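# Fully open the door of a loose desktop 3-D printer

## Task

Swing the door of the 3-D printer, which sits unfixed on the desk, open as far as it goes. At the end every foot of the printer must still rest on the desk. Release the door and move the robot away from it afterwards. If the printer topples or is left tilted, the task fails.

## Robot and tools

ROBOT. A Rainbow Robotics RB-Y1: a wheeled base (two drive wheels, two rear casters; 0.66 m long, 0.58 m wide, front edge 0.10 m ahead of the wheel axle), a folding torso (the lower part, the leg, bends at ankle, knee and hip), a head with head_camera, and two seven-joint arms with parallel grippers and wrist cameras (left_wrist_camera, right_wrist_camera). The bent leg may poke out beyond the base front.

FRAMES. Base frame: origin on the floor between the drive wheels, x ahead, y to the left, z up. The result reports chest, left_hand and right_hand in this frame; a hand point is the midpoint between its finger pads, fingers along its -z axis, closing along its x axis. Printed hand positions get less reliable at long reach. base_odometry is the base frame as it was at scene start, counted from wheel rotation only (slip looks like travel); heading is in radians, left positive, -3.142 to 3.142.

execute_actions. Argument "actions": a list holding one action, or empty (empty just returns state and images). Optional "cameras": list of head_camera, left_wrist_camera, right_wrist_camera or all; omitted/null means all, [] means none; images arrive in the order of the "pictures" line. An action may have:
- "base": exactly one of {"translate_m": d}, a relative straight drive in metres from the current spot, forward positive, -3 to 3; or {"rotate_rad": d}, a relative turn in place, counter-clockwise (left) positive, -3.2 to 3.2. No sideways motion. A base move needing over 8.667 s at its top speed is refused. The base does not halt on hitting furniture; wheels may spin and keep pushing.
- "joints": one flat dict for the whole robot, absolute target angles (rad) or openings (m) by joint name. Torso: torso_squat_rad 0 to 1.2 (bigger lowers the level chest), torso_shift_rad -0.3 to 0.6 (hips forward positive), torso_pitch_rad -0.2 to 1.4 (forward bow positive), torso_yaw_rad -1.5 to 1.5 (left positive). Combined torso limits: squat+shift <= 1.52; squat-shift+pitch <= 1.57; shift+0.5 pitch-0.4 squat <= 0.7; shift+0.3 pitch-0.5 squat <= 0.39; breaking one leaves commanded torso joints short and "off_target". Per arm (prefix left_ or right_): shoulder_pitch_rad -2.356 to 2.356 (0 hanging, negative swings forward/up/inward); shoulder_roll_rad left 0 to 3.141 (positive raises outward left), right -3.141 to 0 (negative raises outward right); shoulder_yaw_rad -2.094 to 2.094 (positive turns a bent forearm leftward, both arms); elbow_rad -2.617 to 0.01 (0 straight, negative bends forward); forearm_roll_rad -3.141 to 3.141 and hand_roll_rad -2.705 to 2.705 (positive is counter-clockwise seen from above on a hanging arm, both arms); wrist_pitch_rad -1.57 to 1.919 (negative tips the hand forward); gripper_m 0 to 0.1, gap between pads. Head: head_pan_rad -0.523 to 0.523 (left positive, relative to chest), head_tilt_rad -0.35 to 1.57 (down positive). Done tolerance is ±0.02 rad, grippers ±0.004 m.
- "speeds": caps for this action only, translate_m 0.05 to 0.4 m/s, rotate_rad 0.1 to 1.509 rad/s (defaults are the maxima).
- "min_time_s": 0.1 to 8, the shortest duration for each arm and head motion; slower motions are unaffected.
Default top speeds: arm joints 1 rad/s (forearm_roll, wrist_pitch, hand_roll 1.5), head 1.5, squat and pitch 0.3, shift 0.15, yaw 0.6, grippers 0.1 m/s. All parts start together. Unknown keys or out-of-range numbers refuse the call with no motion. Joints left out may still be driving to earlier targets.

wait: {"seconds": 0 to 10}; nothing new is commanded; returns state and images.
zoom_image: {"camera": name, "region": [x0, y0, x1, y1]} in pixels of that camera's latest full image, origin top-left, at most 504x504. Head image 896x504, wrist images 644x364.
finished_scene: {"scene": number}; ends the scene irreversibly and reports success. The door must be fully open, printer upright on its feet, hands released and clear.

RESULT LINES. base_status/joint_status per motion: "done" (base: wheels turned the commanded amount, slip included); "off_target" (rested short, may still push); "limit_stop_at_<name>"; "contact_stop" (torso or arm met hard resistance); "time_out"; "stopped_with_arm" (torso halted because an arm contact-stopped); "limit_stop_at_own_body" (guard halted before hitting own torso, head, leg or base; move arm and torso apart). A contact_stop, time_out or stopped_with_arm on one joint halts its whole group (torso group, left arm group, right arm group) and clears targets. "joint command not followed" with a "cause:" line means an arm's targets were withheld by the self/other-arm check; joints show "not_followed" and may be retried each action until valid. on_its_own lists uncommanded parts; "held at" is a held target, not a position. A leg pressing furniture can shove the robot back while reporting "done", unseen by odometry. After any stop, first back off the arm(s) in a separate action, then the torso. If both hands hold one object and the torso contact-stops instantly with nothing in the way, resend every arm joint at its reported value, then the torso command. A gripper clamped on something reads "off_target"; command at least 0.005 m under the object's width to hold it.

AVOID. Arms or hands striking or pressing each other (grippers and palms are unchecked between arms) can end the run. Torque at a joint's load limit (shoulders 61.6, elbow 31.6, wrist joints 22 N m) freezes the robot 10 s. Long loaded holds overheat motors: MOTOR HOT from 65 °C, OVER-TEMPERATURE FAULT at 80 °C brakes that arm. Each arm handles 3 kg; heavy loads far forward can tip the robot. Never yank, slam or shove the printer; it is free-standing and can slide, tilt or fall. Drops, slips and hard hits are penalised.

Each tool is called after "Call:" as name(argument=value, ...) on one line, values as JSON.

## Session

Call:
execute_actions(actions=[])

Scene clock: 0.00 s.
base_odometry: x=+0.000 y=+0.000 heading=+0.000 (m, m, rad; odometry frame)
base_status: not commanded
joint_positions: torso_squat_rad=+0.350 torso_shift_rad=+0.001 torso_pitch_rad=+0.000 torso_yaw_rad=+0.001 left_shoulder_pitch_rad=+0.001 left_shoulder_roll_rad=+0.003 left_shoulder_yaw_rad=-0.053 left_elbow_rad=-0.298 left_forearm_roll_rad=-0.037 left_wrist_pitch_rad=+0.040 left_hand_roll_rad=+0.043 left_gripper_m=+0.100 right_shoulder_pitch_rad=+0.040 right_shoulder_roll_rad=-0.028 right_shoulder_yaw_rad=+0.035 right_elbow_rad=-0.095 right_forearm_roll_rad=+0.026 right_wrist_pitch_rad=+0.031 right_hand_roll_rad=-0.036 right_gripper_m=+0.100 head_pan_rad=+0.001 head_tilt_rad=+0.401
joint_status: not commanded
chest: x=-0.2272 y=-0.0002 z=+1.2475 quat_wxyz=(+1.000, +0.000, +0.000, +0.000) (m; base frame)
left_hand: x=-0.0928 y=+0.2155 z=+0.5747 quat_wxyz=(+0.991, -0.001, -0.128, -0.023) (m; base frame)
right_hand: x=-0.2170 y=-0.2405 z=+0.5630 quat_wxyz=(+1.000, -0.013, -0.013, +0.007) (m; base frame)
pictures: head_camera, left_wrist_camera, right_wrist_camera
Images, in order (width x height): head_camera 896x504, left_wrist_camera 644x364, right_wrist_camera 644x364.

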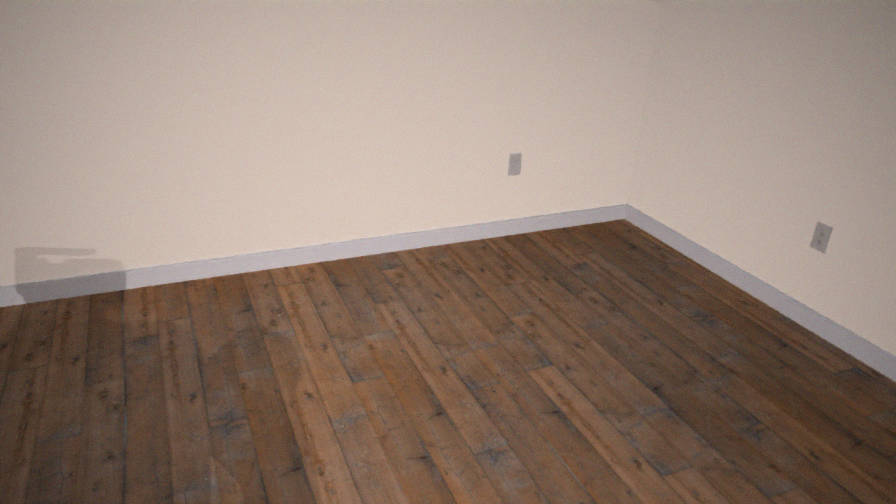

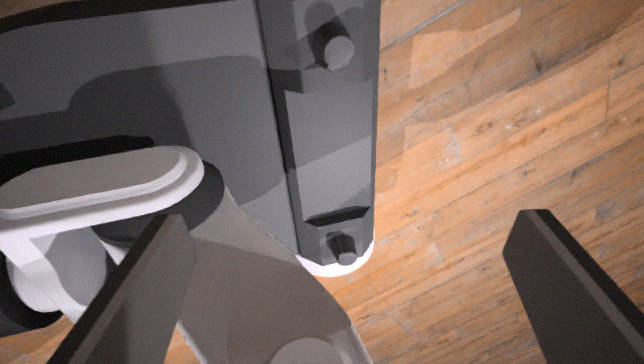

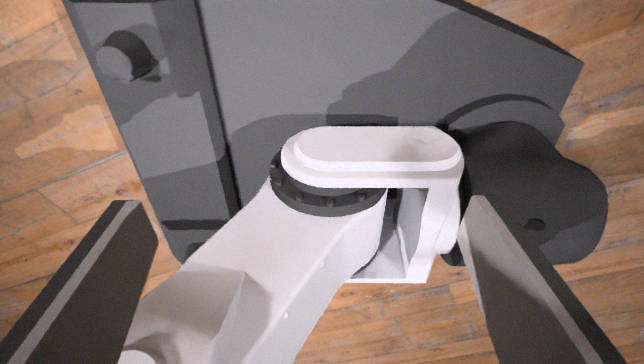

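Call:
execute_actions(actions=[{"base": {"rotate_rad": -2.75}, "joints": {"head_tilt_rad": 0.32}}], cameras=["head_camera"])

Scene clock: 12.83 s.
base_odometry: x=+0.000 y=+0.000 heading=-2.750 (m, m, rad; odometry frame)
base_status: done
joint_positions: torso_squat_rad=+0.350 torso_shift_rad=+0.001 torso_pitch_rad=+0.000 torso_yaw_rad=+0.001 left_shoulder_pitch_rad=+0.001 left_shoulder_roll_rad=+0.003 left_shoulder_yaw_rad=-0.053 left_elbow_rad=-0.298 left_forearm_roll_rad=-0.037 left_wrist_pitch_rad=+0.040 left_hand_roll_rad=+0.043 left_gripper_m=+0.100 right_shoulder_pitch_rad=+0.040 right_shoulder_roll_rad=-0.028 right_shoulder_yaw_rad=+0.035 right_elbow_rad=-0.095 right_forearm_roll_rad=+0.026 right_wrist_pitch_rad=+0.031 right_hand_roll_rad=-0.036 right_gripper_m=+0.100 head_pan_rad=+0.001 head_tilt_rad=+0.320
joint_status: all done
chest: x=-0.2273 y=-0.0002 z=+1.2475 quat_wxyz=(+1.000, +0.000, +0.000, +0.000) (m; base frame)
left_hand: x=-0.0928 y=+0.2155 z=+0.5747 quat_wxyz=(+0.991, -0.001, -0.128, -0.023) (m; base frame)
right_hand: x=-0.2170 y=-0.2405 z=+0.5630 quat_wxyz=(+1.000, -0.014, -0.013, +0.007) (m; base frame)
pictures: head_camera
Images, in order (width x height): head_camera 896x504.

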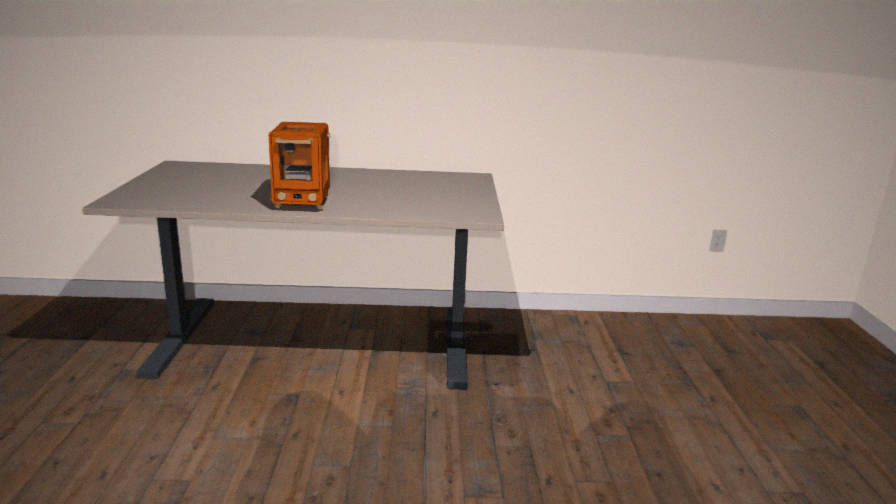

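Call:
execute_actions(actions=[])

Scene clock: 27.77 s.
base_odometry: x=+0.000 y=+0.000 heading=-2.750 (m, m, rad; odometry frame)
base_status: done
joint_positions: torso_squat_rad=+0.350 torso_shift_rad=+0.001 torso_pitch_rad=+0.000 torso_yaw_rad=+0.001 left_shoulder_pitch_rad=+0.001 left_shoulder_roll_rad=+0.003 left_shoulder_yaw_rad=-0.053 left_elbow_rad=-0.298 left_forearm_roll_rad=-0.037 left_wrist_pitch_rad=+0.040 left_hand_roll_rad=+0.043 left_gripper_m=+0.100 right_shoulder_pitch_rad=+0.040 right_shoulder_roll_rad=-0.028 right_shoulder_yaw_rad=+0.035 right_elbow_rad=-0.095 right_forearm_roll_rad=+0.026 right_wrist_pitch_rad=+0.031 right_hand_roll_rad=-0.036 right_gripper_m=+0.100 head_pan_rad=+0.001 head_tilt_rad=+0.320
joint_status: all done
chest: x=-0.2273 y=-0.0002 z=+1.2475 quat_wxyz=(+1.000, +0.000, +0.000, +0.000) (m; base frame)
left_hand: x=-0.0928 y=+0.2155 z=+0.5747 quat_wxyz=(+0.991, -0.001, -0.128, -0.023) (m; base frame)
right_hand: x=-0.2170 y=-0.2405 z=+0.5630 quat_wxyz=(+1.000, -0.014, -0.013, +0.007) (m; base frame)
pictures: head_camera, left_wrist_camera, right_wrist_camera
Images, in order (width x height): head_camera 896x504, left_wrist_camera 644x364, right_wrist_camera 644x364.

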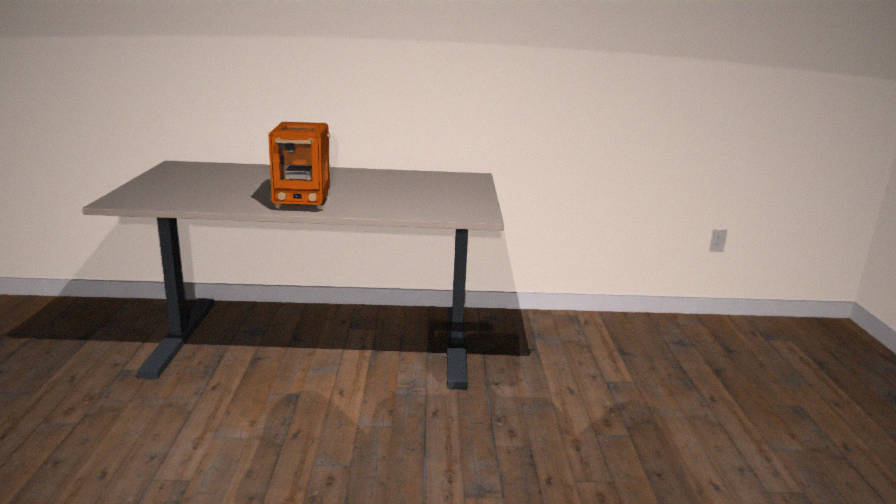

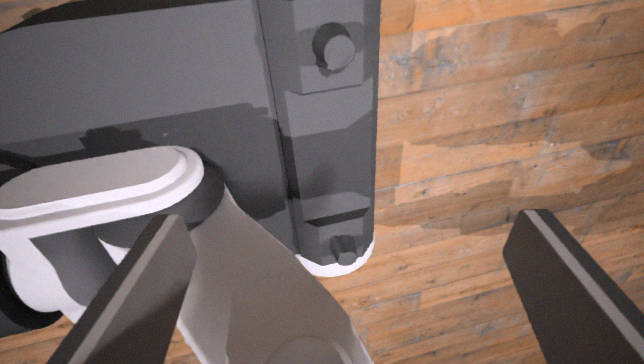

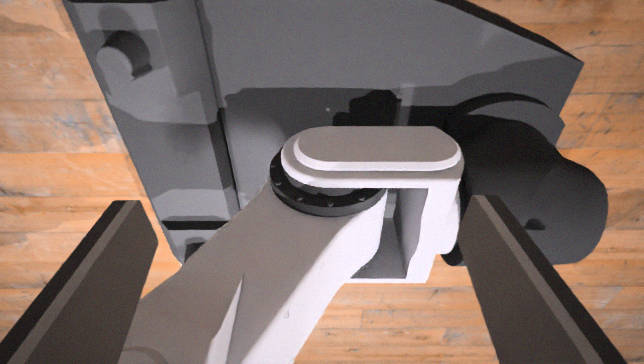

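Call:
zoom_image(camera="head_camera", region=[230, 100, 370, 230])

Region (230, 100, 370, 230) of head_camera's 896x504 image, scaled by 3.600, with more detail than that image has; it fills the top 468 rows of this view, and the rest is white.

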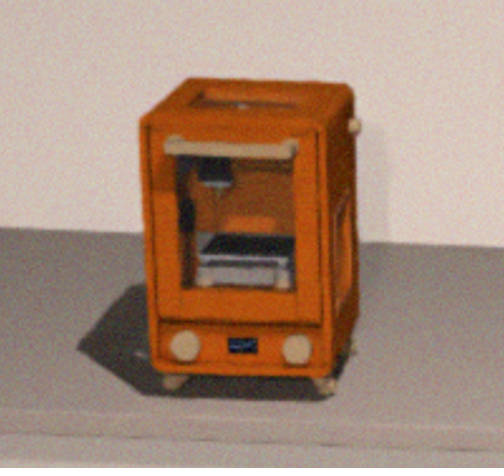

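Call:
execute_actions(actions=[{"base": {"rotate_rad": 0.469}}], cameras=[])

Call:
execute_actions(actions=[{"base": {"translate_m": 1.58}, "joints": {"torso_squat_rad": 0.1, "head_tilt_rad": 0.55}}], cameras=[])

Call:
execute_actions(actions=[{"base": {"rotate_rad": -0.486}}], cameras=["head_camera"])

Scene clock: 74.97 s.
base_odometry: x=+0.000 y=+0.000 heading=-2.282 (m, m, rad; odometry frame)
base_status: done
joint_positions: torso_squat_rad=+0.350 torso_shift_rad=+0.001 torso_pitch_rad=+0.000 torso_yaw_rad=+0.001 left_shoulder_pitch_rad=+0.001 left_shoulder_roll_rad=+0.003 left_shoulder_yaw_rad=-0.053 left_elbow_rad=-0.298 left_forearm_roll_rad=-0.037 left_wrist_pitch_rad=+0.040 left_hand_roll_rad=+0.043 left_gripper_m=+0.100 right_shoulder_pitch_rad=+0.040 right_shoulder_roll_rad=-0.028 right_shoulder_yaw_rad=+0.035 right_elbow_rad=-0.095 right_forearm_roll_rad=+0.026 right_wrist_pitch_rad=+0.031 right_hand_roll_rad=-0.036 right_gripper_m=+0.100 head_pan_rad=+0.001 head_tilt_rad=+0.320
joint_status: not commanded
chest: x=-0.2273 y=-0.0002 z=+1.2475 quat_wxyz=(+1.000, +0.000, +0.000, +0.000) (m; base frame)
left_hand: x=-0.0928 y=+0.2155 z=+0.5747 quat_wxyz=(+0.991, -0.001, -0.128, -0.023) (m; base frame)
right_hand: x=-0.2170 y=-0.2405 z=+0.5630 quat_wxyz=(+1.000, -0.013, -0.013, +0.007) (m; base frame)
pictures: none
No camera images: the call's "cameras" was empty. Leave "cameras" out to get every camera's image.

Scene clock: 80.37 s.
base_odometry: x=-1.031 y=-1.197 heading=-2.281 (m, m, rad; odometry frame)
base_status: done
joint_positions: torso_squat_rad=+0.100 torso_shift_rad=+0.001 torso_pitch_rad=+0.000 torso_yaw_rad=+0.001 left_shoulder_pitch_rad=+0.001 left_shoulder_roll_rad=+0.003 left_shoulder_yaw_rad=-0.053 left_elbow_rad=-0.298 left_forearm_roll_rad=-0.037 left_wrist_pitch_rad=+0.040 left_hand_roll_rad=+0.043 left_gripper_m=+0.100 right_shoulder_pitch_rad=+0.040 right_shoulder_roll_rad=-0.028 right_shoulder_yaw_rad=+0.035 right_elbow_rad=-0.095 right_forearm_roll_rad=+0.026 right_wrist_pitch_rad=+0.031 right_hand_roll_rad=-0.036 right_gripper_m=+0.100 head_pan_rad=+0.001 head_tilt_rad=+0.550
joint_status: all done
chest: x=-0.2271 y=-0.0002 z=+1.2864 quat_wxyz=(+1.000, +0.000, +0.000, +0.000) (m; base frame)
left_hand: x=-0.0928 y=+0.2155 z=+0.6136 quat_wxyz=(+0.991, -0.001, -0.128, -0.023) (m; base frame)
right_hand: x=-0.2170 y=-0.2405 z=+0.6019 quat_wxyz=(+1.000, -0.013, -0.013, +0.007) (m; base frame)
pictures: none
No camera images: the call's "cameras" was empty. Leave "cameras" out to get every camera's image.

Scene clock: 82.70 s.
base_odometry: x=-1.031 y=-1.197 heading=-2.767 (m, m, rad; odometry frame)
base_status: done
joint_positions: torso_squat_rad=+0.100 torso_shift_rad=+0.001 torso_pitch_rad=+0.000 torso_yaw_rad=+0.001 left_shoulder_pitch_rad=+0.001 left_shoulder_roll_rad=+0.003 left_shoulder_yaw_rad=-0.053 left_elbow_rad=-0.298 left_forearm_roll_rad=-0.037 left_wrist_pitch_rad=+0.040 left_hand_roll_rad=+0.043 left_gripper_m=+0.100 right_shoulder_pitch_rad=+0.040 right_shoulder_roll_rad=-0.028 right_shoulder_yaw_rad=+0.035 right_elbow_rad=-0.095 right_forearm_roll_rad=+0.026 right_wrist_pitch_rad=+0.031 right_hand_roll_rad=-0.036 right_gripper_m=+0.100 head_pan_rad=+0.001 head_tilt_rad=+0.550
joint_status: not commanded
chest: x=-0.2271 y=-0.0002 z=+1.2864 quat_wxyz=(+1.000, +0.000, +0.000, +0.000) (m; base frame)
left_hand: x=-0.0928 y=+0.2155 z=+0.6136 quat_wxyz=(+0.991, -0.001, -0.128, -0.023) (m; base frame)
right_hand: x=-0.2170 y=-0.2405 z=+0.6019 quat_wxyz=(+1.000, -0.014, -0.013, +0.007) (m; base frame)
pictures: head_camera
Images, in order (width x height): head_camera 896x504.

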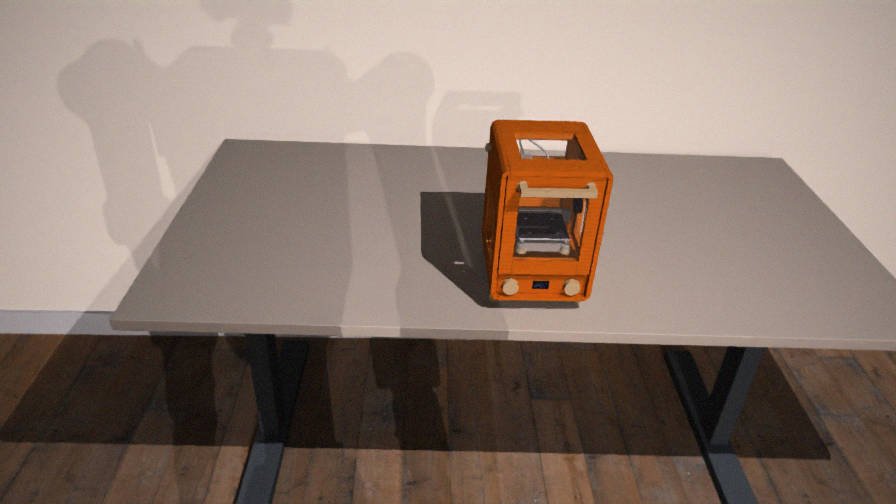

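Call:
zoom_image(camera="head_camera", region=[450, 100, 650, 350])

Region (450, 100, 650, 350) of head_camera's 896x504 image, scaled by 2.016, with more detail than that image has; it fills the left 403 columns of this view, and the rest is white.

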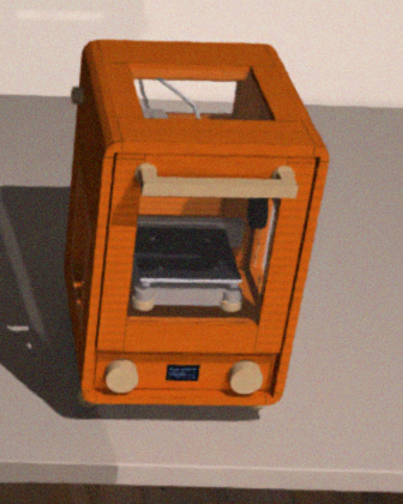

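Call:
zoom_image(camera="head_camera", region=[495, 160, 620, 215])

Region (495, 160, 620, 215) of head_camera's 896x504 image, scaled by 4.032, with more detail than that image has; it fills the top 222 rows of this view, and the rest is white.

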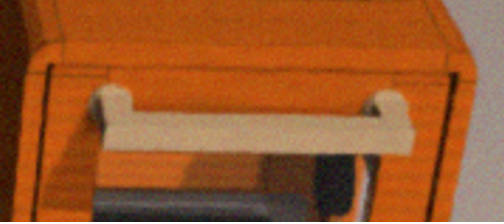

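Call:
execute_actions(actions=[{"base": {"translate_m": 0.44}, "joints": {"torso_squat_rad": 0.0, "head_tilt_rad": 0.8, "head_pan_rad": -0.25, "right_shoulder_pitch_rad": -1.094, "right_shoulder_roll_rad": -0.1835, "right_shoulder_yaw_rad": -0.3087, "right_elbow_rad": -0.962, "right_forearm_roll_rad": 0.0, "right_wrist_pitch_rad": 1.88, "right_hand_roll_rad": 0.0, "right_gripper_m": 0.04}}], cameras=["head_camera", "right_wrist_camera"])

Scene clock: 130.43 s.
base_odometry: x=-1.440 y=-1.358 heading=-2.767 (m, m, rad; odometry frame)
base_status: done
joint_positions: torso_squat_rad=+0.000 torso_shift_rad=+0.001 torso_pitch_rad=+0.000 torso_yaw_rad=+0.001 left_shoulder_pitch_rad=+0.001 left_shoulder_roll_rad=+0.003 left_shoulder_yaw_rad=-0.053 left_elbow_rad=-0.298 left_forearm_roll_rad=-0.037 left_wrist_pitch_rad=+0.040 left_hand_roll_rad=+0.043 left_gripper_m=+0.100 right_shoulder_pitch_rad=-1.094 right_shoulder_roll_rad=-0.184 right_shoulder_yaw_rad=-0.308 right_elbow_rad=-0.962 right_forearm_roll_rad=+0.000 right_wrist_pitch_rad=+1.880 right_hand_roll_rad=+0.000 right_gripper_m=+0.040 head_pan_rad=-0.250 head_tilt_rad=+0.800
joint_status: all done
chest: x=-0.2272 y=-0.0002 z=+1.2899 quat_wxyz=(+1.000, +0.000, +0.000, +0.000) (m; base frame)
left_hand: x=-0.0926 y=+0.2155 z=+0.6171 quat_wxyz=(+0.991, -0.001, -0.128, -0.023) (m; base frame)
right_hand: x=+0.3076 y=-0.2197 z=+1.1222 quat_wxyz=(+0.997, +0.000, -0.075, +0.001) (m; base frame)
pictures: head_camera, right_wrist_camera
Images, in order (width x height): head_camera 896x504, right_wrist_camera 644x364.

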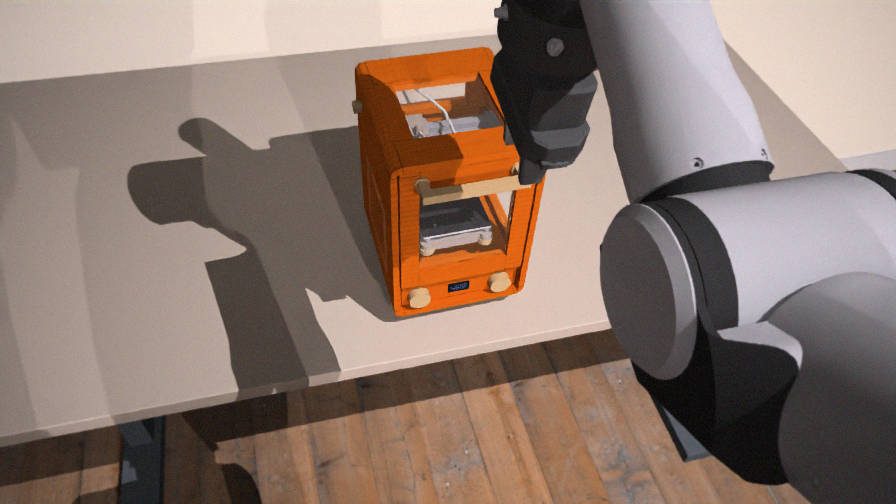

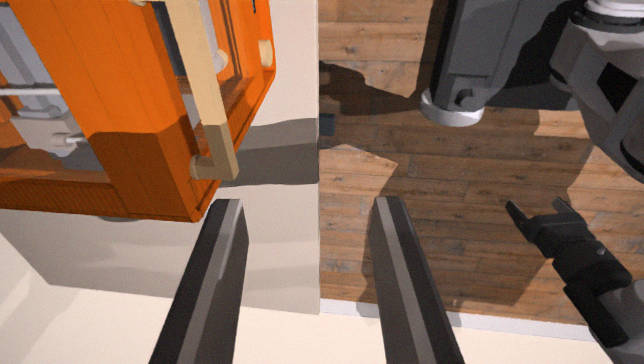

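Call:
zoom_image(camera="right_wrist_camera", region=[100, 0, 340, 240])

Region (100, 0, 340, 240) of right_wrist_camera's 644x364 image, scaled by 2.100, with more detail than that image has.

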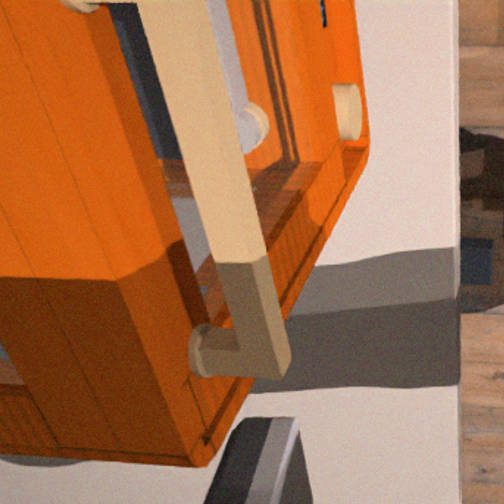

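Call:
execute_actions(actions=[{"base": {"translate_m": 0.068}, "joints": {"torso_squat_rad": 0.4}}], cameras=["head_camera", "right_wrist_camera"])

Scene clock: 179.43 s.
base_odometry: x=-1.503 y=-1.383 heading=-2.768 (m, m, rad; odometry frame)
base_status: done
joint_positions: torso_squat_rad=+0.400 torso_shift_rad=+0.001 torso_pitch_rad=+0.000 torso_yaw_rad=+0.001 left_shoulder_pitch_rad=+0.001 left_shoulder_roll_rad=+0.003 left_shoulder_yaw_rad=-0.053 left_elbow_rad=-0.298 left_forearm_roll_rad=-0.037 left_wrist_pitch_rad=+0.040 left_hand_roll_rad=+0.043 left_gripper_m=+0.100 right_shoulder_pitch_rad=-1.094 right_shoulder_roll_rad=-0.184 right_shoulder_yaw_rad=-0.308 right_elbow_rad=-0.962 right_forearm_roll_rad=+0.000 right_wrist_pitch_rad=+1.880 right_hand_roll_rad=+0.000 right_gripper_m=+0.040 head_pan_rad=-0.250 head_tilt_rad=+0.800
joint_status: all done
chest: x=-0.2273 y=-0.0002 z=+1.2347 quat_wxyz=(+1.000, +0.000, +0.000, +0.000) (m; base frame)
left_hand: x=-0.0927 y=+0.2155 z=+0.5619 quat_wxyz=(+0.991, -0.001, -0.128, -0.023) (m; base frame)
right_hand: x=+0.3075 y=-0.2197 z=+1.0669 quat_wxyz=(+0.997, +0.000, -0.075, +0.001) (m; base frame)
pictures: head_camera, right_wrist_camera
Images, in order (width x height): head_camera 896x504, right_wrist_camera 644x364.

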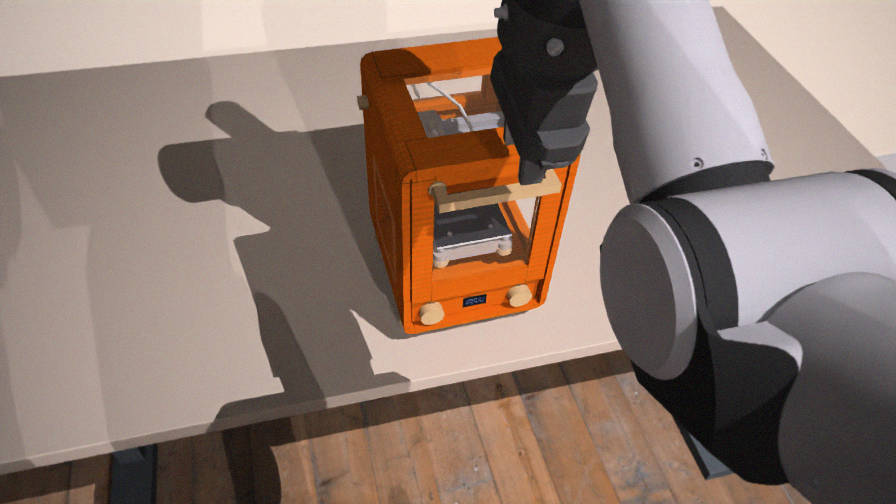

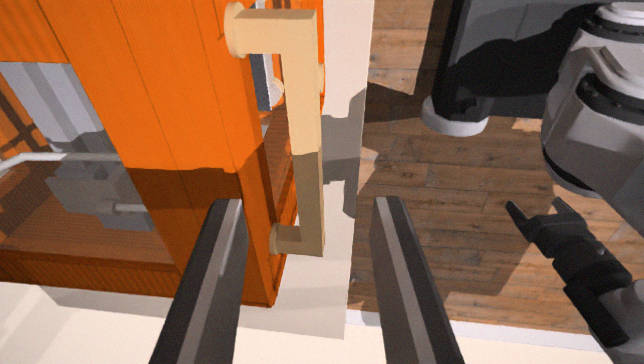

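Call:
zoom_image(camera="right_wrist_camera", region=[170, 0, 430, 280])

Region (170, 0, 430, 280) of right_wrist_camera's 644x364 image, scaled by 1.800, with more detail than that image has; it fills the left 468 columns of this view, and the rest is white.

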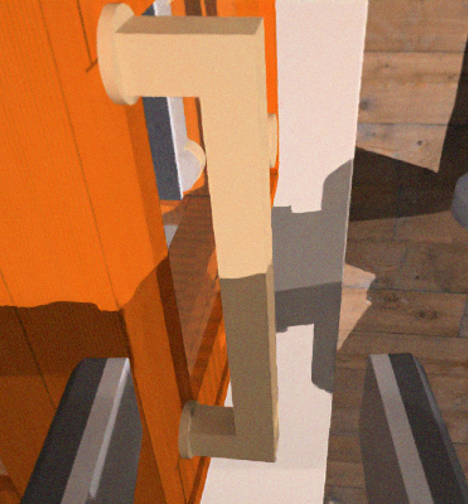

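Call:
execute_actions(actions=[{"joints": {"torso_squat_rad": 0.485}}], cameras=["right_wrist_camera"])

Call:
zoom_image(camera="right_wrist_camera", region=[170, 0, 430, 300])

Scene clock: 195.00 s.
base_odometry: x=-1.503 y=-1.383 heading=-2.768 (m, m, rad; odometry frame)
base_status: not commanded
joint_positions: torso_squat_rad=+0.485 torso_shift_rad=+0.001 torso_pitch_rad=+0.000 torso_yaw_rad=+0.001 left_shoulder_pitch_rad=+0.001 left_shoulder_roll_rad=+0.003 left_shoulder_yaw_rad=-0.053 left_elbow_rad=-0.298 left_forearm_roll_rad=-0.037 left_wrist_pitch_rad=+0.040 left_hand_roll_rad=+0.043 left_gripper_m=+0.100 right_shoulder_pitch_rad=-1.094 right_shoulder_roll_rad=-0.184 right_shoulder_yaw_rad=-0.308 right_elbow_rad=-0.962 right_forearm_roll_rad=+0.000 right_wrist_pitch_rad=+1.880 right_hand_roll_rad=+0.000 right_gripper_m=+0.040 head_pan_rad=-0.250 head_tilt_rad=+0.800
joint_status: all done
chest: x=-0.2273 y=-0.0002 z=+1.2092 quat_wxyz=(+1.000, +0.000, +0.000, +0.000) (m; base frame)
left_hand: x=-0.0927 y=+0.2155 z=+0.5364 quat_wxyz=(+0.991, -0.001, -0.128, -0.023) (m; base frame)
right_hand: x=+0.3075 y=-0.2197 z=+1.0414 quat_wxyz=(+0.997, +0.000, -0.075, +0.001) (m; base frame)
pictures: right_wrist_camera
Images, in order (width x height): right_wrist_camera 644x364.

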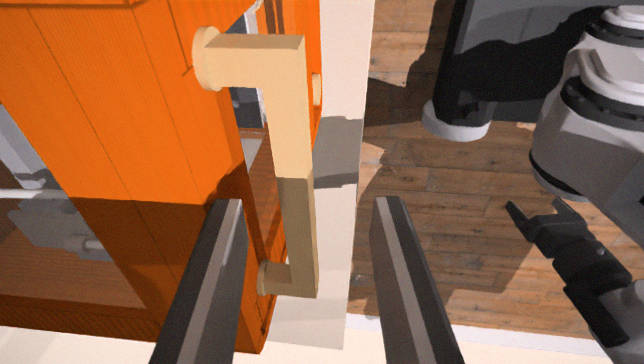

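Region (170, 0, 430, 300) of right_wrist_camera's 644x364 image, scaled by 1.680, with more detail than that image has; it fills the left 437 columns of this view, and the rest is white.

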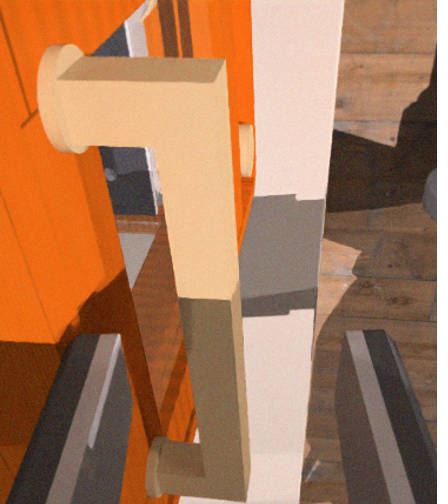

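Call:
execute_actions(actions=[{"joints": {"torso_squat_rad": 0.588, "torso_shift_rad": 0.003}}], cameras=["head_camera", "right_wrist_camera"])

Scene clock: 208.43 s.
base_odometry: x=-1.503 y=-1.383 heading=-2.768 (m, m, rad; odometry frame)
base_status: not commanded
joint_positions: torso_squat_rad=+0.588 torso_shift_rad=+0.003 torso_pitch_rad=+0.000 torso_yaw_rad=+0.001 left_shoulder_pitch_rad=+0.001 left_shoulder_roll_rad=+0.003 left_shoulder_yaw_rad=-0.053 left_elbow_rad=-0.298 left_forearm_roll_rad=-0.037 left_wrist_pitch_rad=+0.040 left_hand_roll_rad=+0.043 left_gripper_m=+0.100 right_shoulder_pitch_rad=-1.094 right_shoulder_roll_rad=-0.184 right_shoulder_yaw_rad=-0.308 right_elbow_rad=-0.962 right_forearm_roll_rad=+0.000 right_wrist_pitch_rad=+1.880 right_hand_roll_rad=+0.000 right_gripper_m=+0.040 head_pan_rad=-0.250 head_tilt_rad=+0.800
joint_status: all done
chest: x=-0.2262 y=-0.0002 z=+1.1724 quat_wxyz=(+1.000, +0.000, +0.000, +0.000) (m; base frame)
left_hand: x=-0.0916 y=+0.2155 z=+0.4995 quat_wxyz=(+0.991, -0.001, -0.128, -0.023) (m; base frame)
right_hand: x=+0.3085 y=-0.2197 z=+1.0046 quat_wxyz=(+0.997, +0.000, -0.075, +0.001) (m; base frame)
pictures: head_camera, right_wrist_camera
Images, in order (width x height): head_camera 896x504, right_wrist_camera 644x364.

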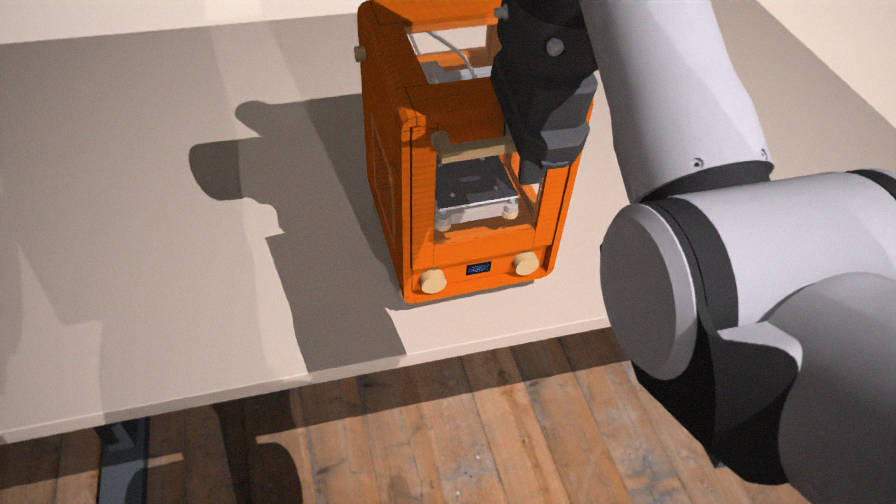

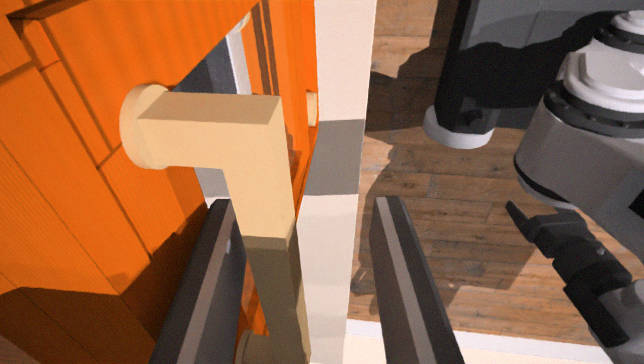

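Call:
execute_actions(actions=[{"joints": {"torso_squat_rad": 0.606, "torso_shift_rad": -0.035}}], cameras=["head_camera", "right_wrist_camera"])

Scene clock: 217.10 s.
base_odometry: x=-1.503 y=-1.383 heading=-2.768 (m, m, rad; odometry frame)
base_status: not commanded
joint_positions: torso_squat_rad=+0.606 torso_shift_rad=-0.035 torso_pitch_rad=+0.000 torso_yaw_rad=+0.001 left_shoulder_pitch_rad=+0.001 left_shoulder_roll_rad=+0.003 left_shoulder_yaw_rad=-0.053 left_elbow_rad=-0.298 left_forearm_roll_rad=-0.037 left_wrist_pitch_rad=+0.040 left_hand_roll_rad=+0.043 left_gripper_m=+0.100 right_shoulder_pitch_rad=-1.095 right_shoulder_roll_rad=-0.184 right_shoulder_yaw_rad=-0.308 right_elbow_rad=-0.963 right_forearm_roll_rad=+0.000 right_wrist_pitch_rad=+1.880 right_hand_roll_rad=+0.000 right_gripper_m=+0.040 head_pan_rad=-0.250 head_tilt_rad=+0.800
joint_status: all done
chest: x=-0.2481 y=-0.0001 z=+1.1649 quat_wxyz=(+1.000, +0.000, +0.000, +0.000) (m; base frame)
left_hand: x=-0.1135 y=+0.2155 z=+0.4921 quat_wxyz=(+0.991, -0.001, -0.128, -0.023) (m; base frame)
right_hand: x=+0.2870 y=-0.2196 z=+0.9977 quat_wxyz=(+0.997, +0.000, -0.076, +0.001) (m; base frame)
pictures: head_camera, right_wrist_camera
Images, in order (width x height): head_camera 896x504, right_wrist_camera 644x364.

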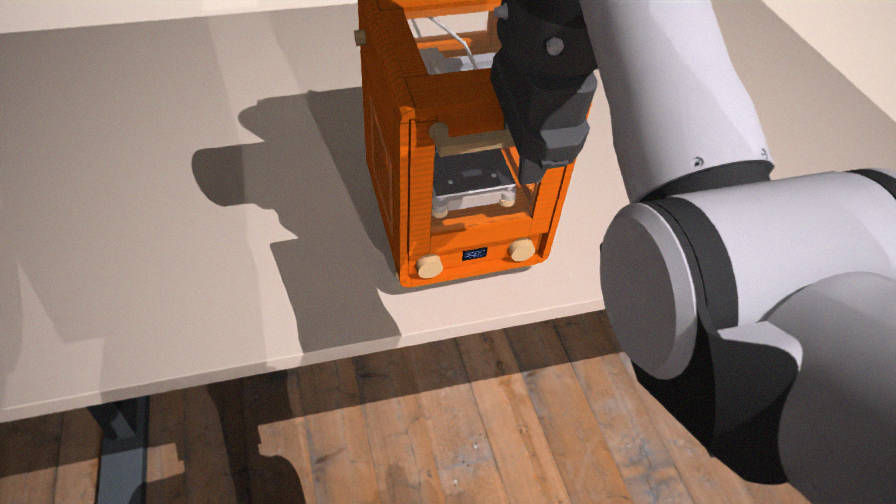

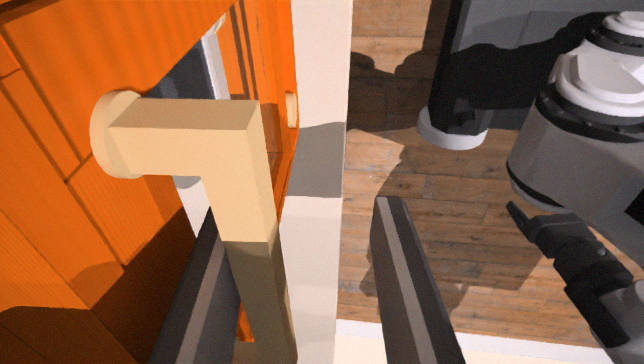

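Call:
execute_actions(actions=[{"joints": {"torso_squat_rad": 0.588, "torso_shift_rad": 0.0}}], cameras=["head_camera", "right_wrist_camera"])

Scene clock: 220.87 s.
base_odometry: x=-1.503 y=-1.383 heading=-2.768 (m, m, rad; odometry frame)
base_status: not commanded
joint_positions: torso_squat_rad=+0.588 torso_shift_rad=+0.000 torso_pitch_rad=+0.000 torso_yaw_rad=+0.001 left_shoulder_pitch_rad=+0.001 left_shoulder_roll_rad=+0.003 left_shoulder_yaw_rad=-0.053 left_elbow_rad=-0.298 left_forearm_roll_rad=-0.037 left_wrist_pitch_rad=+0.040 left_hand_roll_rad=+0.043 left_gripper_m=+0.100 right_shoulder_pitch_rad=-1.094 right_shoulder_roll_rad=-0.184 right_shoulder_yaw_rad=-0.308 right_elbow_rad=-0.962 right_forearm_roll_rad=+0.000 right_wrist_pitch_rad=+1.880 right_hand_roll_rad=+0.000 right_gripper_m=+0.040 head_pan_rad=-0.250 head_tilt_rad=+0.800
joint_status: all done
chest: x=-0.2280 y=-0.0002 z=+1.1724 quat_wxyz=(+1.000, +0.000, +0.000, +0.000) (m; base frame)
left_hand: x=-0.0935 y=+0.2155 z=+0.4995 quat_wxyz=(+0.991, -0.001, -0.128, -0.023) (m; base frame)
right_hand: x=+0.3067 y=-0.2197 z=+1.0044 quat_wxyz=(+0.997, +0.000, -0.075, +0.000) (m; base frame)
pictures: head_camera, right_wrist_camera
Images, in order (width x height): head_camera 896x504, right_wrist_camera 644x364.

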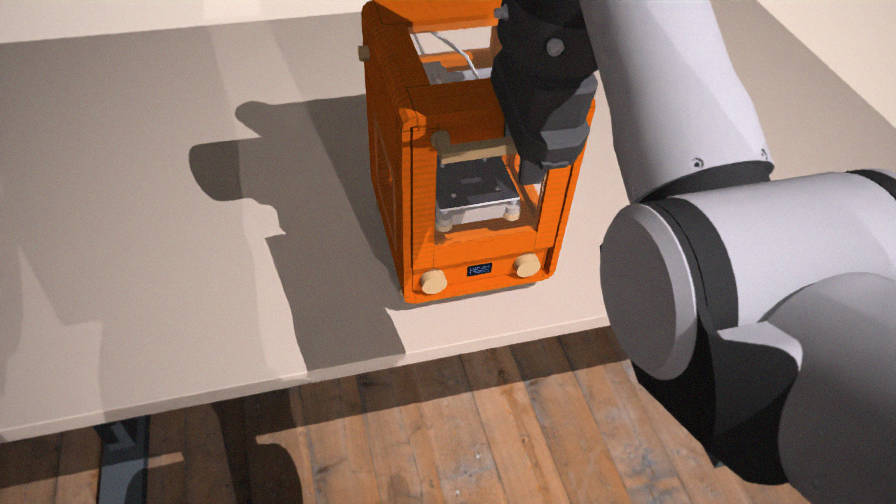

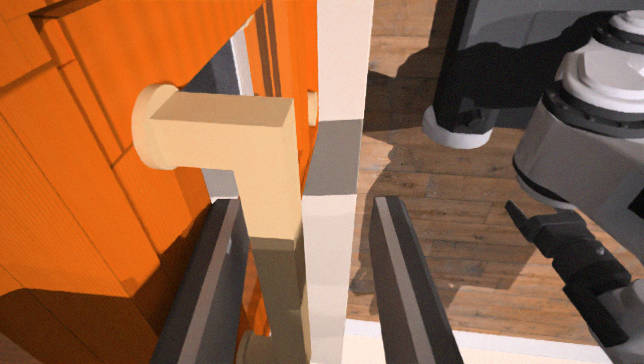

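Call:
zoom_image(camera="head_camera", region=[340, 0, 620, 320])

Region (340, 0, 620, 320) of head_camera's 896x504 image, scaled by 1.575, with more detail than that image has; it fills the left 441 columns of this view, and the rest is white.

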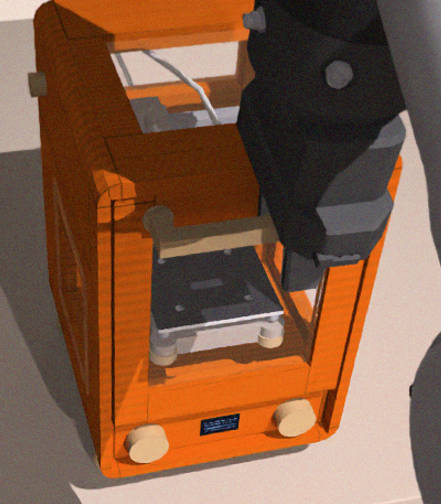

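Call:
execute_actions(actions=[{"joints": {"torso_squat_rad": 0.0, "left_shoulder_pitch_rad": 0.2, "left_shoulder_roll_rad": 0.03, "left_shoulder_yaw_rad": -0.3, "left_elbow_rad": -1.9, "left_forearm_roll_rad": 0.2, "left_wrist_pitch_rad": 1.2, "left_hand_roll_rad": 0.0, "left_gripper_m": 0.0}}], cameras=[])

Call:
execute_actions(actions=[{"base": {"translate_m": 0.05}, "joints": {"left_shoulder_pitch_rad": -0.854, "left_shoulder_roll_rad": 0.03, "left_shoulder_yaw_rad": -0.6265, "left_elbow_rad": -1.0886, "left_forearm_roll_rad": 0.44, "left_wrist_pitch_rad": 0.42, "right_shoulder_pitch_rad": -0.4964, "right_shoulder_roll_rad": -0.0393, "right_shoulder_yaw_rad": -0.1637, "right_elbow_rad": -1.7187, "right_wrist_pitch_rad": 1.9096, "head_tilt_rad": 0.9}, "min_time_s": 1.3}])

Scene clock: 343.60 s.
base_odometry: x=-1.503 y=-1.383 heading=-2.768 (m, m, rad; odometry frame)
base_status: not commanded
joint_positions: torso_squat_rad=+0.000 torso_shift_rad=+0.000 torso_pitch_rad=+0.000 torso_yaw_rad=+0.001 left_shoulder_pitch_rad=+0.199 left_shoulder_roll_rad=+0.030 left_shoulder_yaw_rad=-0.300 left_elbow_rad=-1.900 left_forearm_roll_rad=+0.200 left_wrist_pitch_rad=+1.200 left_hand_roll_rad=+0.000 left_gripper_m=+0.000 right_shoulder_pitch_rad=-1.094 right_shoulder_roll_rad=-0.184 right_shoulder_yaw_rad=-0.308 right_elbow_rad=-0.962 right_forearm_roll_rad=+0.000 right_wrist_pitch_rad=+1.880 right_hand_roll_rad=+0.000 right_gripper_m=+0.040 head_pan_rad=-0.250 head_tilt_rad=+0.800
joint_status: all done
chest: x=-0.2279 y=-0.0002 z=+1.2899 quat_wxyz=(+1.000, +0.000, +0.000, +0.000) (m; base frame)
left_hand: x=+0.0988 y=+0.0887 z=+0.9020 quat_wxyz=(+0.957, -0.138, -0.237, -0.097) (m; base frame)
right_hand: x=+0.3067 y=-0.2198 z=+1.1218 quat_wxyz=(+0.997, +0.000, -0.075, +0.000) (m; base frame)
pictures: none
No camera images: the call's "cameras" was empty. Leave "cameras" out to get every camera's image.

Scene clock: 345.60 s.
base_odometry: x=-1.550 y=-1.401 heading=-2.769 (m, m, rad; odometry frame)
base_status: done
joint_positions: torso_squat_rad=+0.000 torso_shift_rad=+0.000 torso_pitch_rad=+0.000 torso_yaw_rad=+0.001 left_shoulder_pitch_rad=-0.854 left_shoulder_roll_rad=+0.030 left_shoulder_yaw_rad=-0.626 left_elbow_rad=-1.089 left_forearm_roll_rad=+0.440 left_wrist_pitch_rad=+0.420 left_hand_roll_rad=+0.000 left_gripper_m=+0.000 right_shoulder_pitch_rad=-0.497 right_shoulder_roll_rad=-0.039 right_shoulder_yaw_rad=-0.164 right_elbow_rad=-1.719 right_forearm_roll_rad=+0.000 right_wrist_pitch_rad=+1.910 right_hand_roll_rad=+0.000 right_gripper_m=+0.040 head_pan_rad=-0.250 head_tilt_rad=+0.900
joint_status: all done
chest: x=-0.2280 y=-0.0002 z=+1.2899 quat_wxyz=(+1.000, +0.000, +0.000, +0.000) (m; base frame)
left_hand: x=+0.3288 y=-0.1554 z=+1.1306 quat_wxyz=(+0.727, -0.190, -0.563, -0.344) (m; base frame)
right_hand: x=+0.2153 y=-0.2200 z=+1.0398 quat_wxyz=(+0.990, +0.000, -0.140, +0.000) (m; base frame)
pictures: head_camera, left_wrist_camera, right_wrist_camera
Images, in order (width x height): head_camera 896x504, left_wrist_camera 644x364, right_wrist_camera 644x364.

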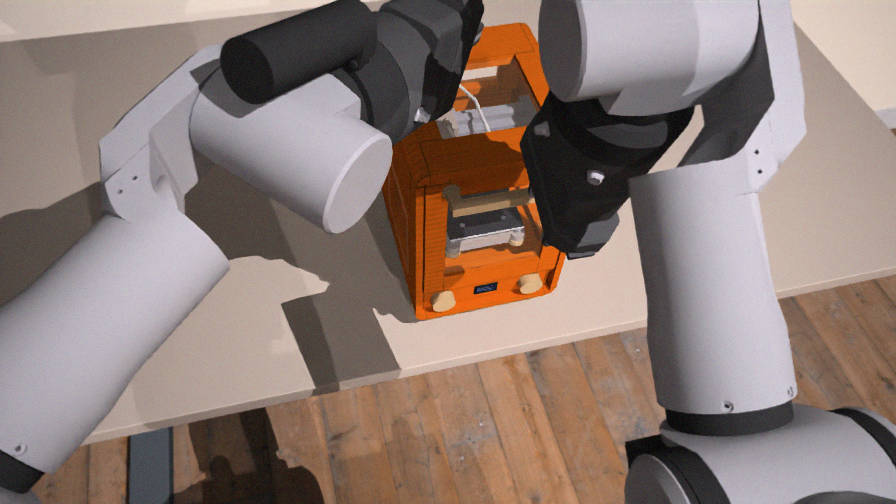

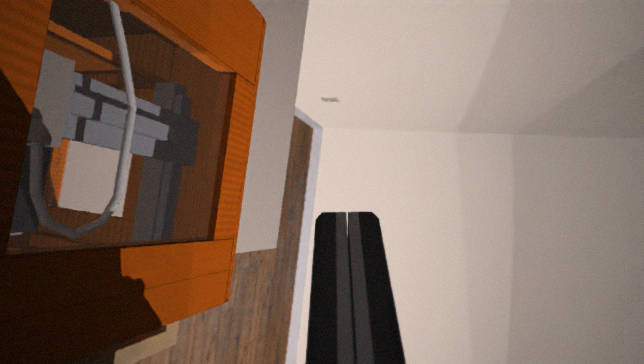

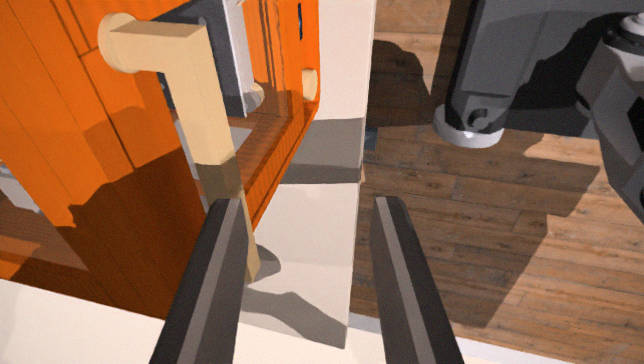

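Call:
zoom_image(camera="right_wrist_camera", region=[70, 0, 370, 300])

Region (70, 0, 370, 300) of right_wrist_camera's 644x364 image, scaled by 1.680, with more detail than that image has.

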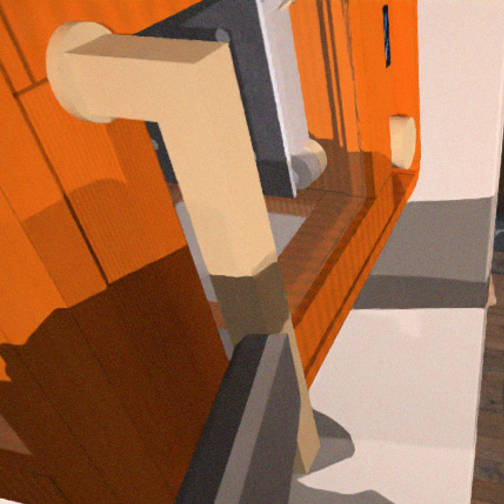

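Call:
execute_actions(actions=[{"base": {"translate_m": 0.04}}], cameras=["right_wrist_camera"])

Call:
zoom_image(camera="right_wrist_camera", region=[150, 0, 450, 320])

Scene clock: 355.67 s.
base_odometry: x=-1.587 y=-1.416 heading=-2.769 (m, m, rad; odometry frame)
base_status: done
joint_positions: torso_squat_rad=+0.000 torso_shift_rad=+0.000 torso_pitch_rad=+0.000 torso_yaw_rad=+0.001 left_shoulder_pitch_rad=-0.854 left_shoulder_roll_rad=+0.030 left_shoulder_yaw_rad=-0.626 left_elbow_rad=-1.089 left_forearm_roll_rad=+0.440 left_wrist_pitch_rad=+0.420 left_hand_roll_rad=+0.000 left_gripper_m=+0.000 right_shoulder_pitch_rad=-0.497 right_shoulder_roll_rad=-0.039 right_shoulder_yaw_rad=-0.164 right_elbow_rad=-1.719 right_forearm_roll_rad=+0.000 right_wrist_pitch_rad=+1.910 right_hand_roll_rad=+0.000 right_gripper_m=+0.040 head_pan_rad=-0.250 head_tilt_rad=+0.900
joint_status: not commanded
chest: x=-0.2280 y=-0.0002 z=+1.2899 quat_wxyz=(+1.000, +0.000, +0.000, +0.000) (m; base frame)
left_hand: x=+0.3288 y=-0.1554 z=+1.1306 quat_wxyz=(+0.727, -0.190, -0.563, -0.344) (m; base frame)
right_hand: x=+0.2153 y=-0.2200 z=+1.0398 quat_wxyz=(+0.990, +0.000, -0.140, +0.000) (m; base frame)
pictures: right_wrist_camera
Images, in order (width x height): right_wrist_camera 644x364.

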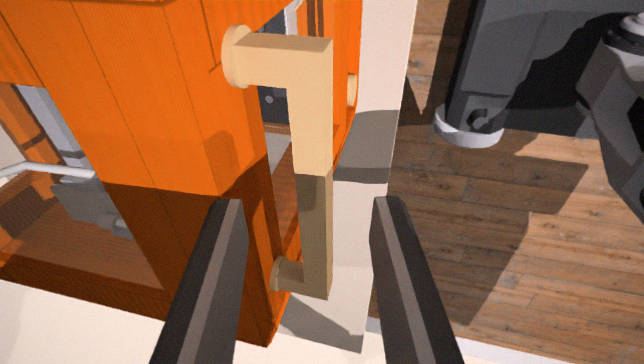

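Region (150, 0, 450, 320) of right_wrist_camera's 644x364 image, scaled by 1.575, with more detail than that image has; it fills the left 472 columns of this view, and the rest is white.

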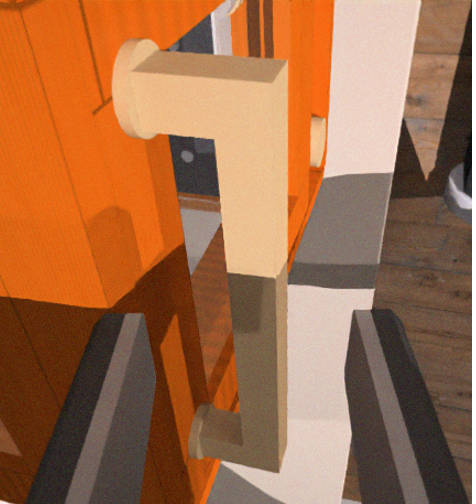

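Call:
execute_actions(actions=[{"joints": {"torso_squat_rad": 0.331, "torso_shift_rad": -0.0035}}])

Scene clock: 365.37 s.
base_odometry: x=-1.587 y=-1.416 heading=-2.769 (m, m, rad; odometry frame)
base_status: not commanded
joint_positions: torso_squat_rad=+0.331 torso_shift_rad=-0.004 torso_pitch_rad=+0.000 torso_yaw_rad=+0.001 left_shoulder_pitch_rad=-0.854 left_shoulder_roll_rad=+0.030 left_shoulder_yaw_rad=-0.626 left_elbow_rad=-1.089 left_forearm_roll_rad=+0.440 left_wrist_pitch_rad=+0.420 left_hand_roll_rad=+0.000 left_gripper_m=+0.000 right_shoulder_pitch_rad=-0.497 right_shoulder_roll_rad=-0.039 right_shoulder_yaw_rad=-0.164 right_elbow_rad=-1.719 right_forearm_roll_rad=+0.000 right_wrist_pitch_rad=+1.910 right_hand_roll_rad=+0.000 right_gripper_m=+0.040 head_pan_rad=-0.250 head_tilt_rad=+0.900
joint_status: all done
chest: x=-0.2304 y=-0.0002 z=+1.2519 quat_wxyz=(+1.000, +0.000, +0.000, +0.000) (m; base frame)
left_hand: x=+0.3265 y=-0.1554 z=+1.0926 quat_wxyz=(+0.727, -0.190, -0.563, -0.344) (m; base frame)
right_hand: x=+0.2130 y=-0.2200 z=+1.0019 quat_wxyz=(+0.990, +0.000, -0.140, +0.000) (m; base frame)
pictures: head_camera, left_wrist_camera, right_wrist_camera
Images, in order (width x height): head_camera 896x504, left_wrist_camera 644x364, right_wrist_camera 644x364.

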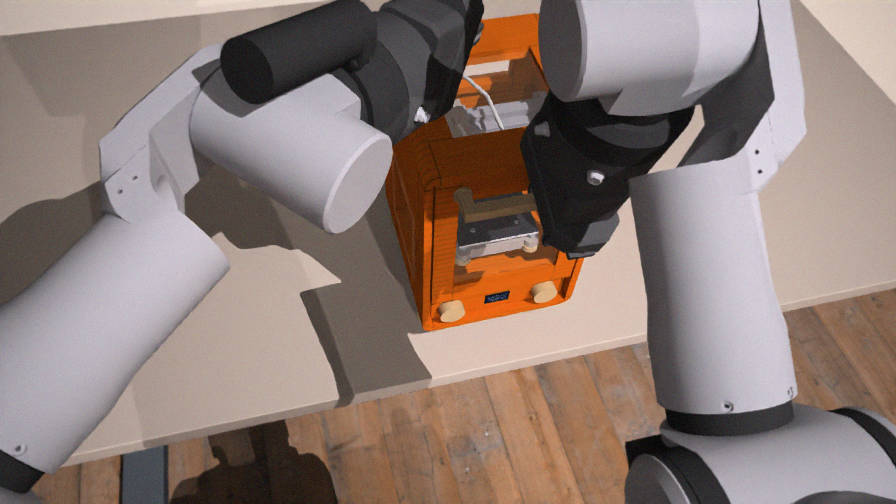

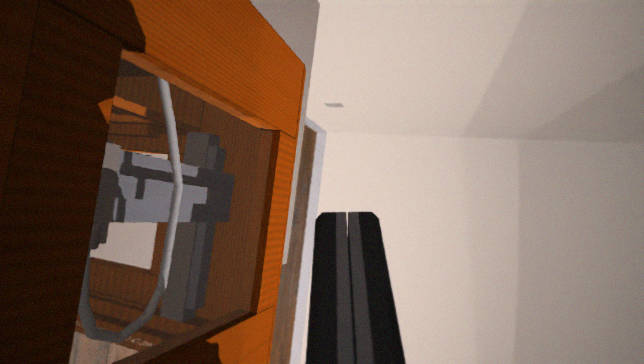

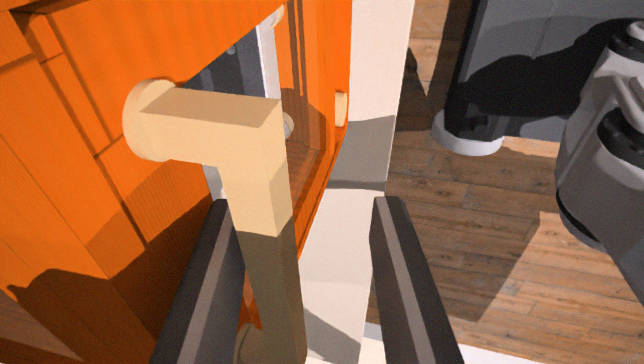

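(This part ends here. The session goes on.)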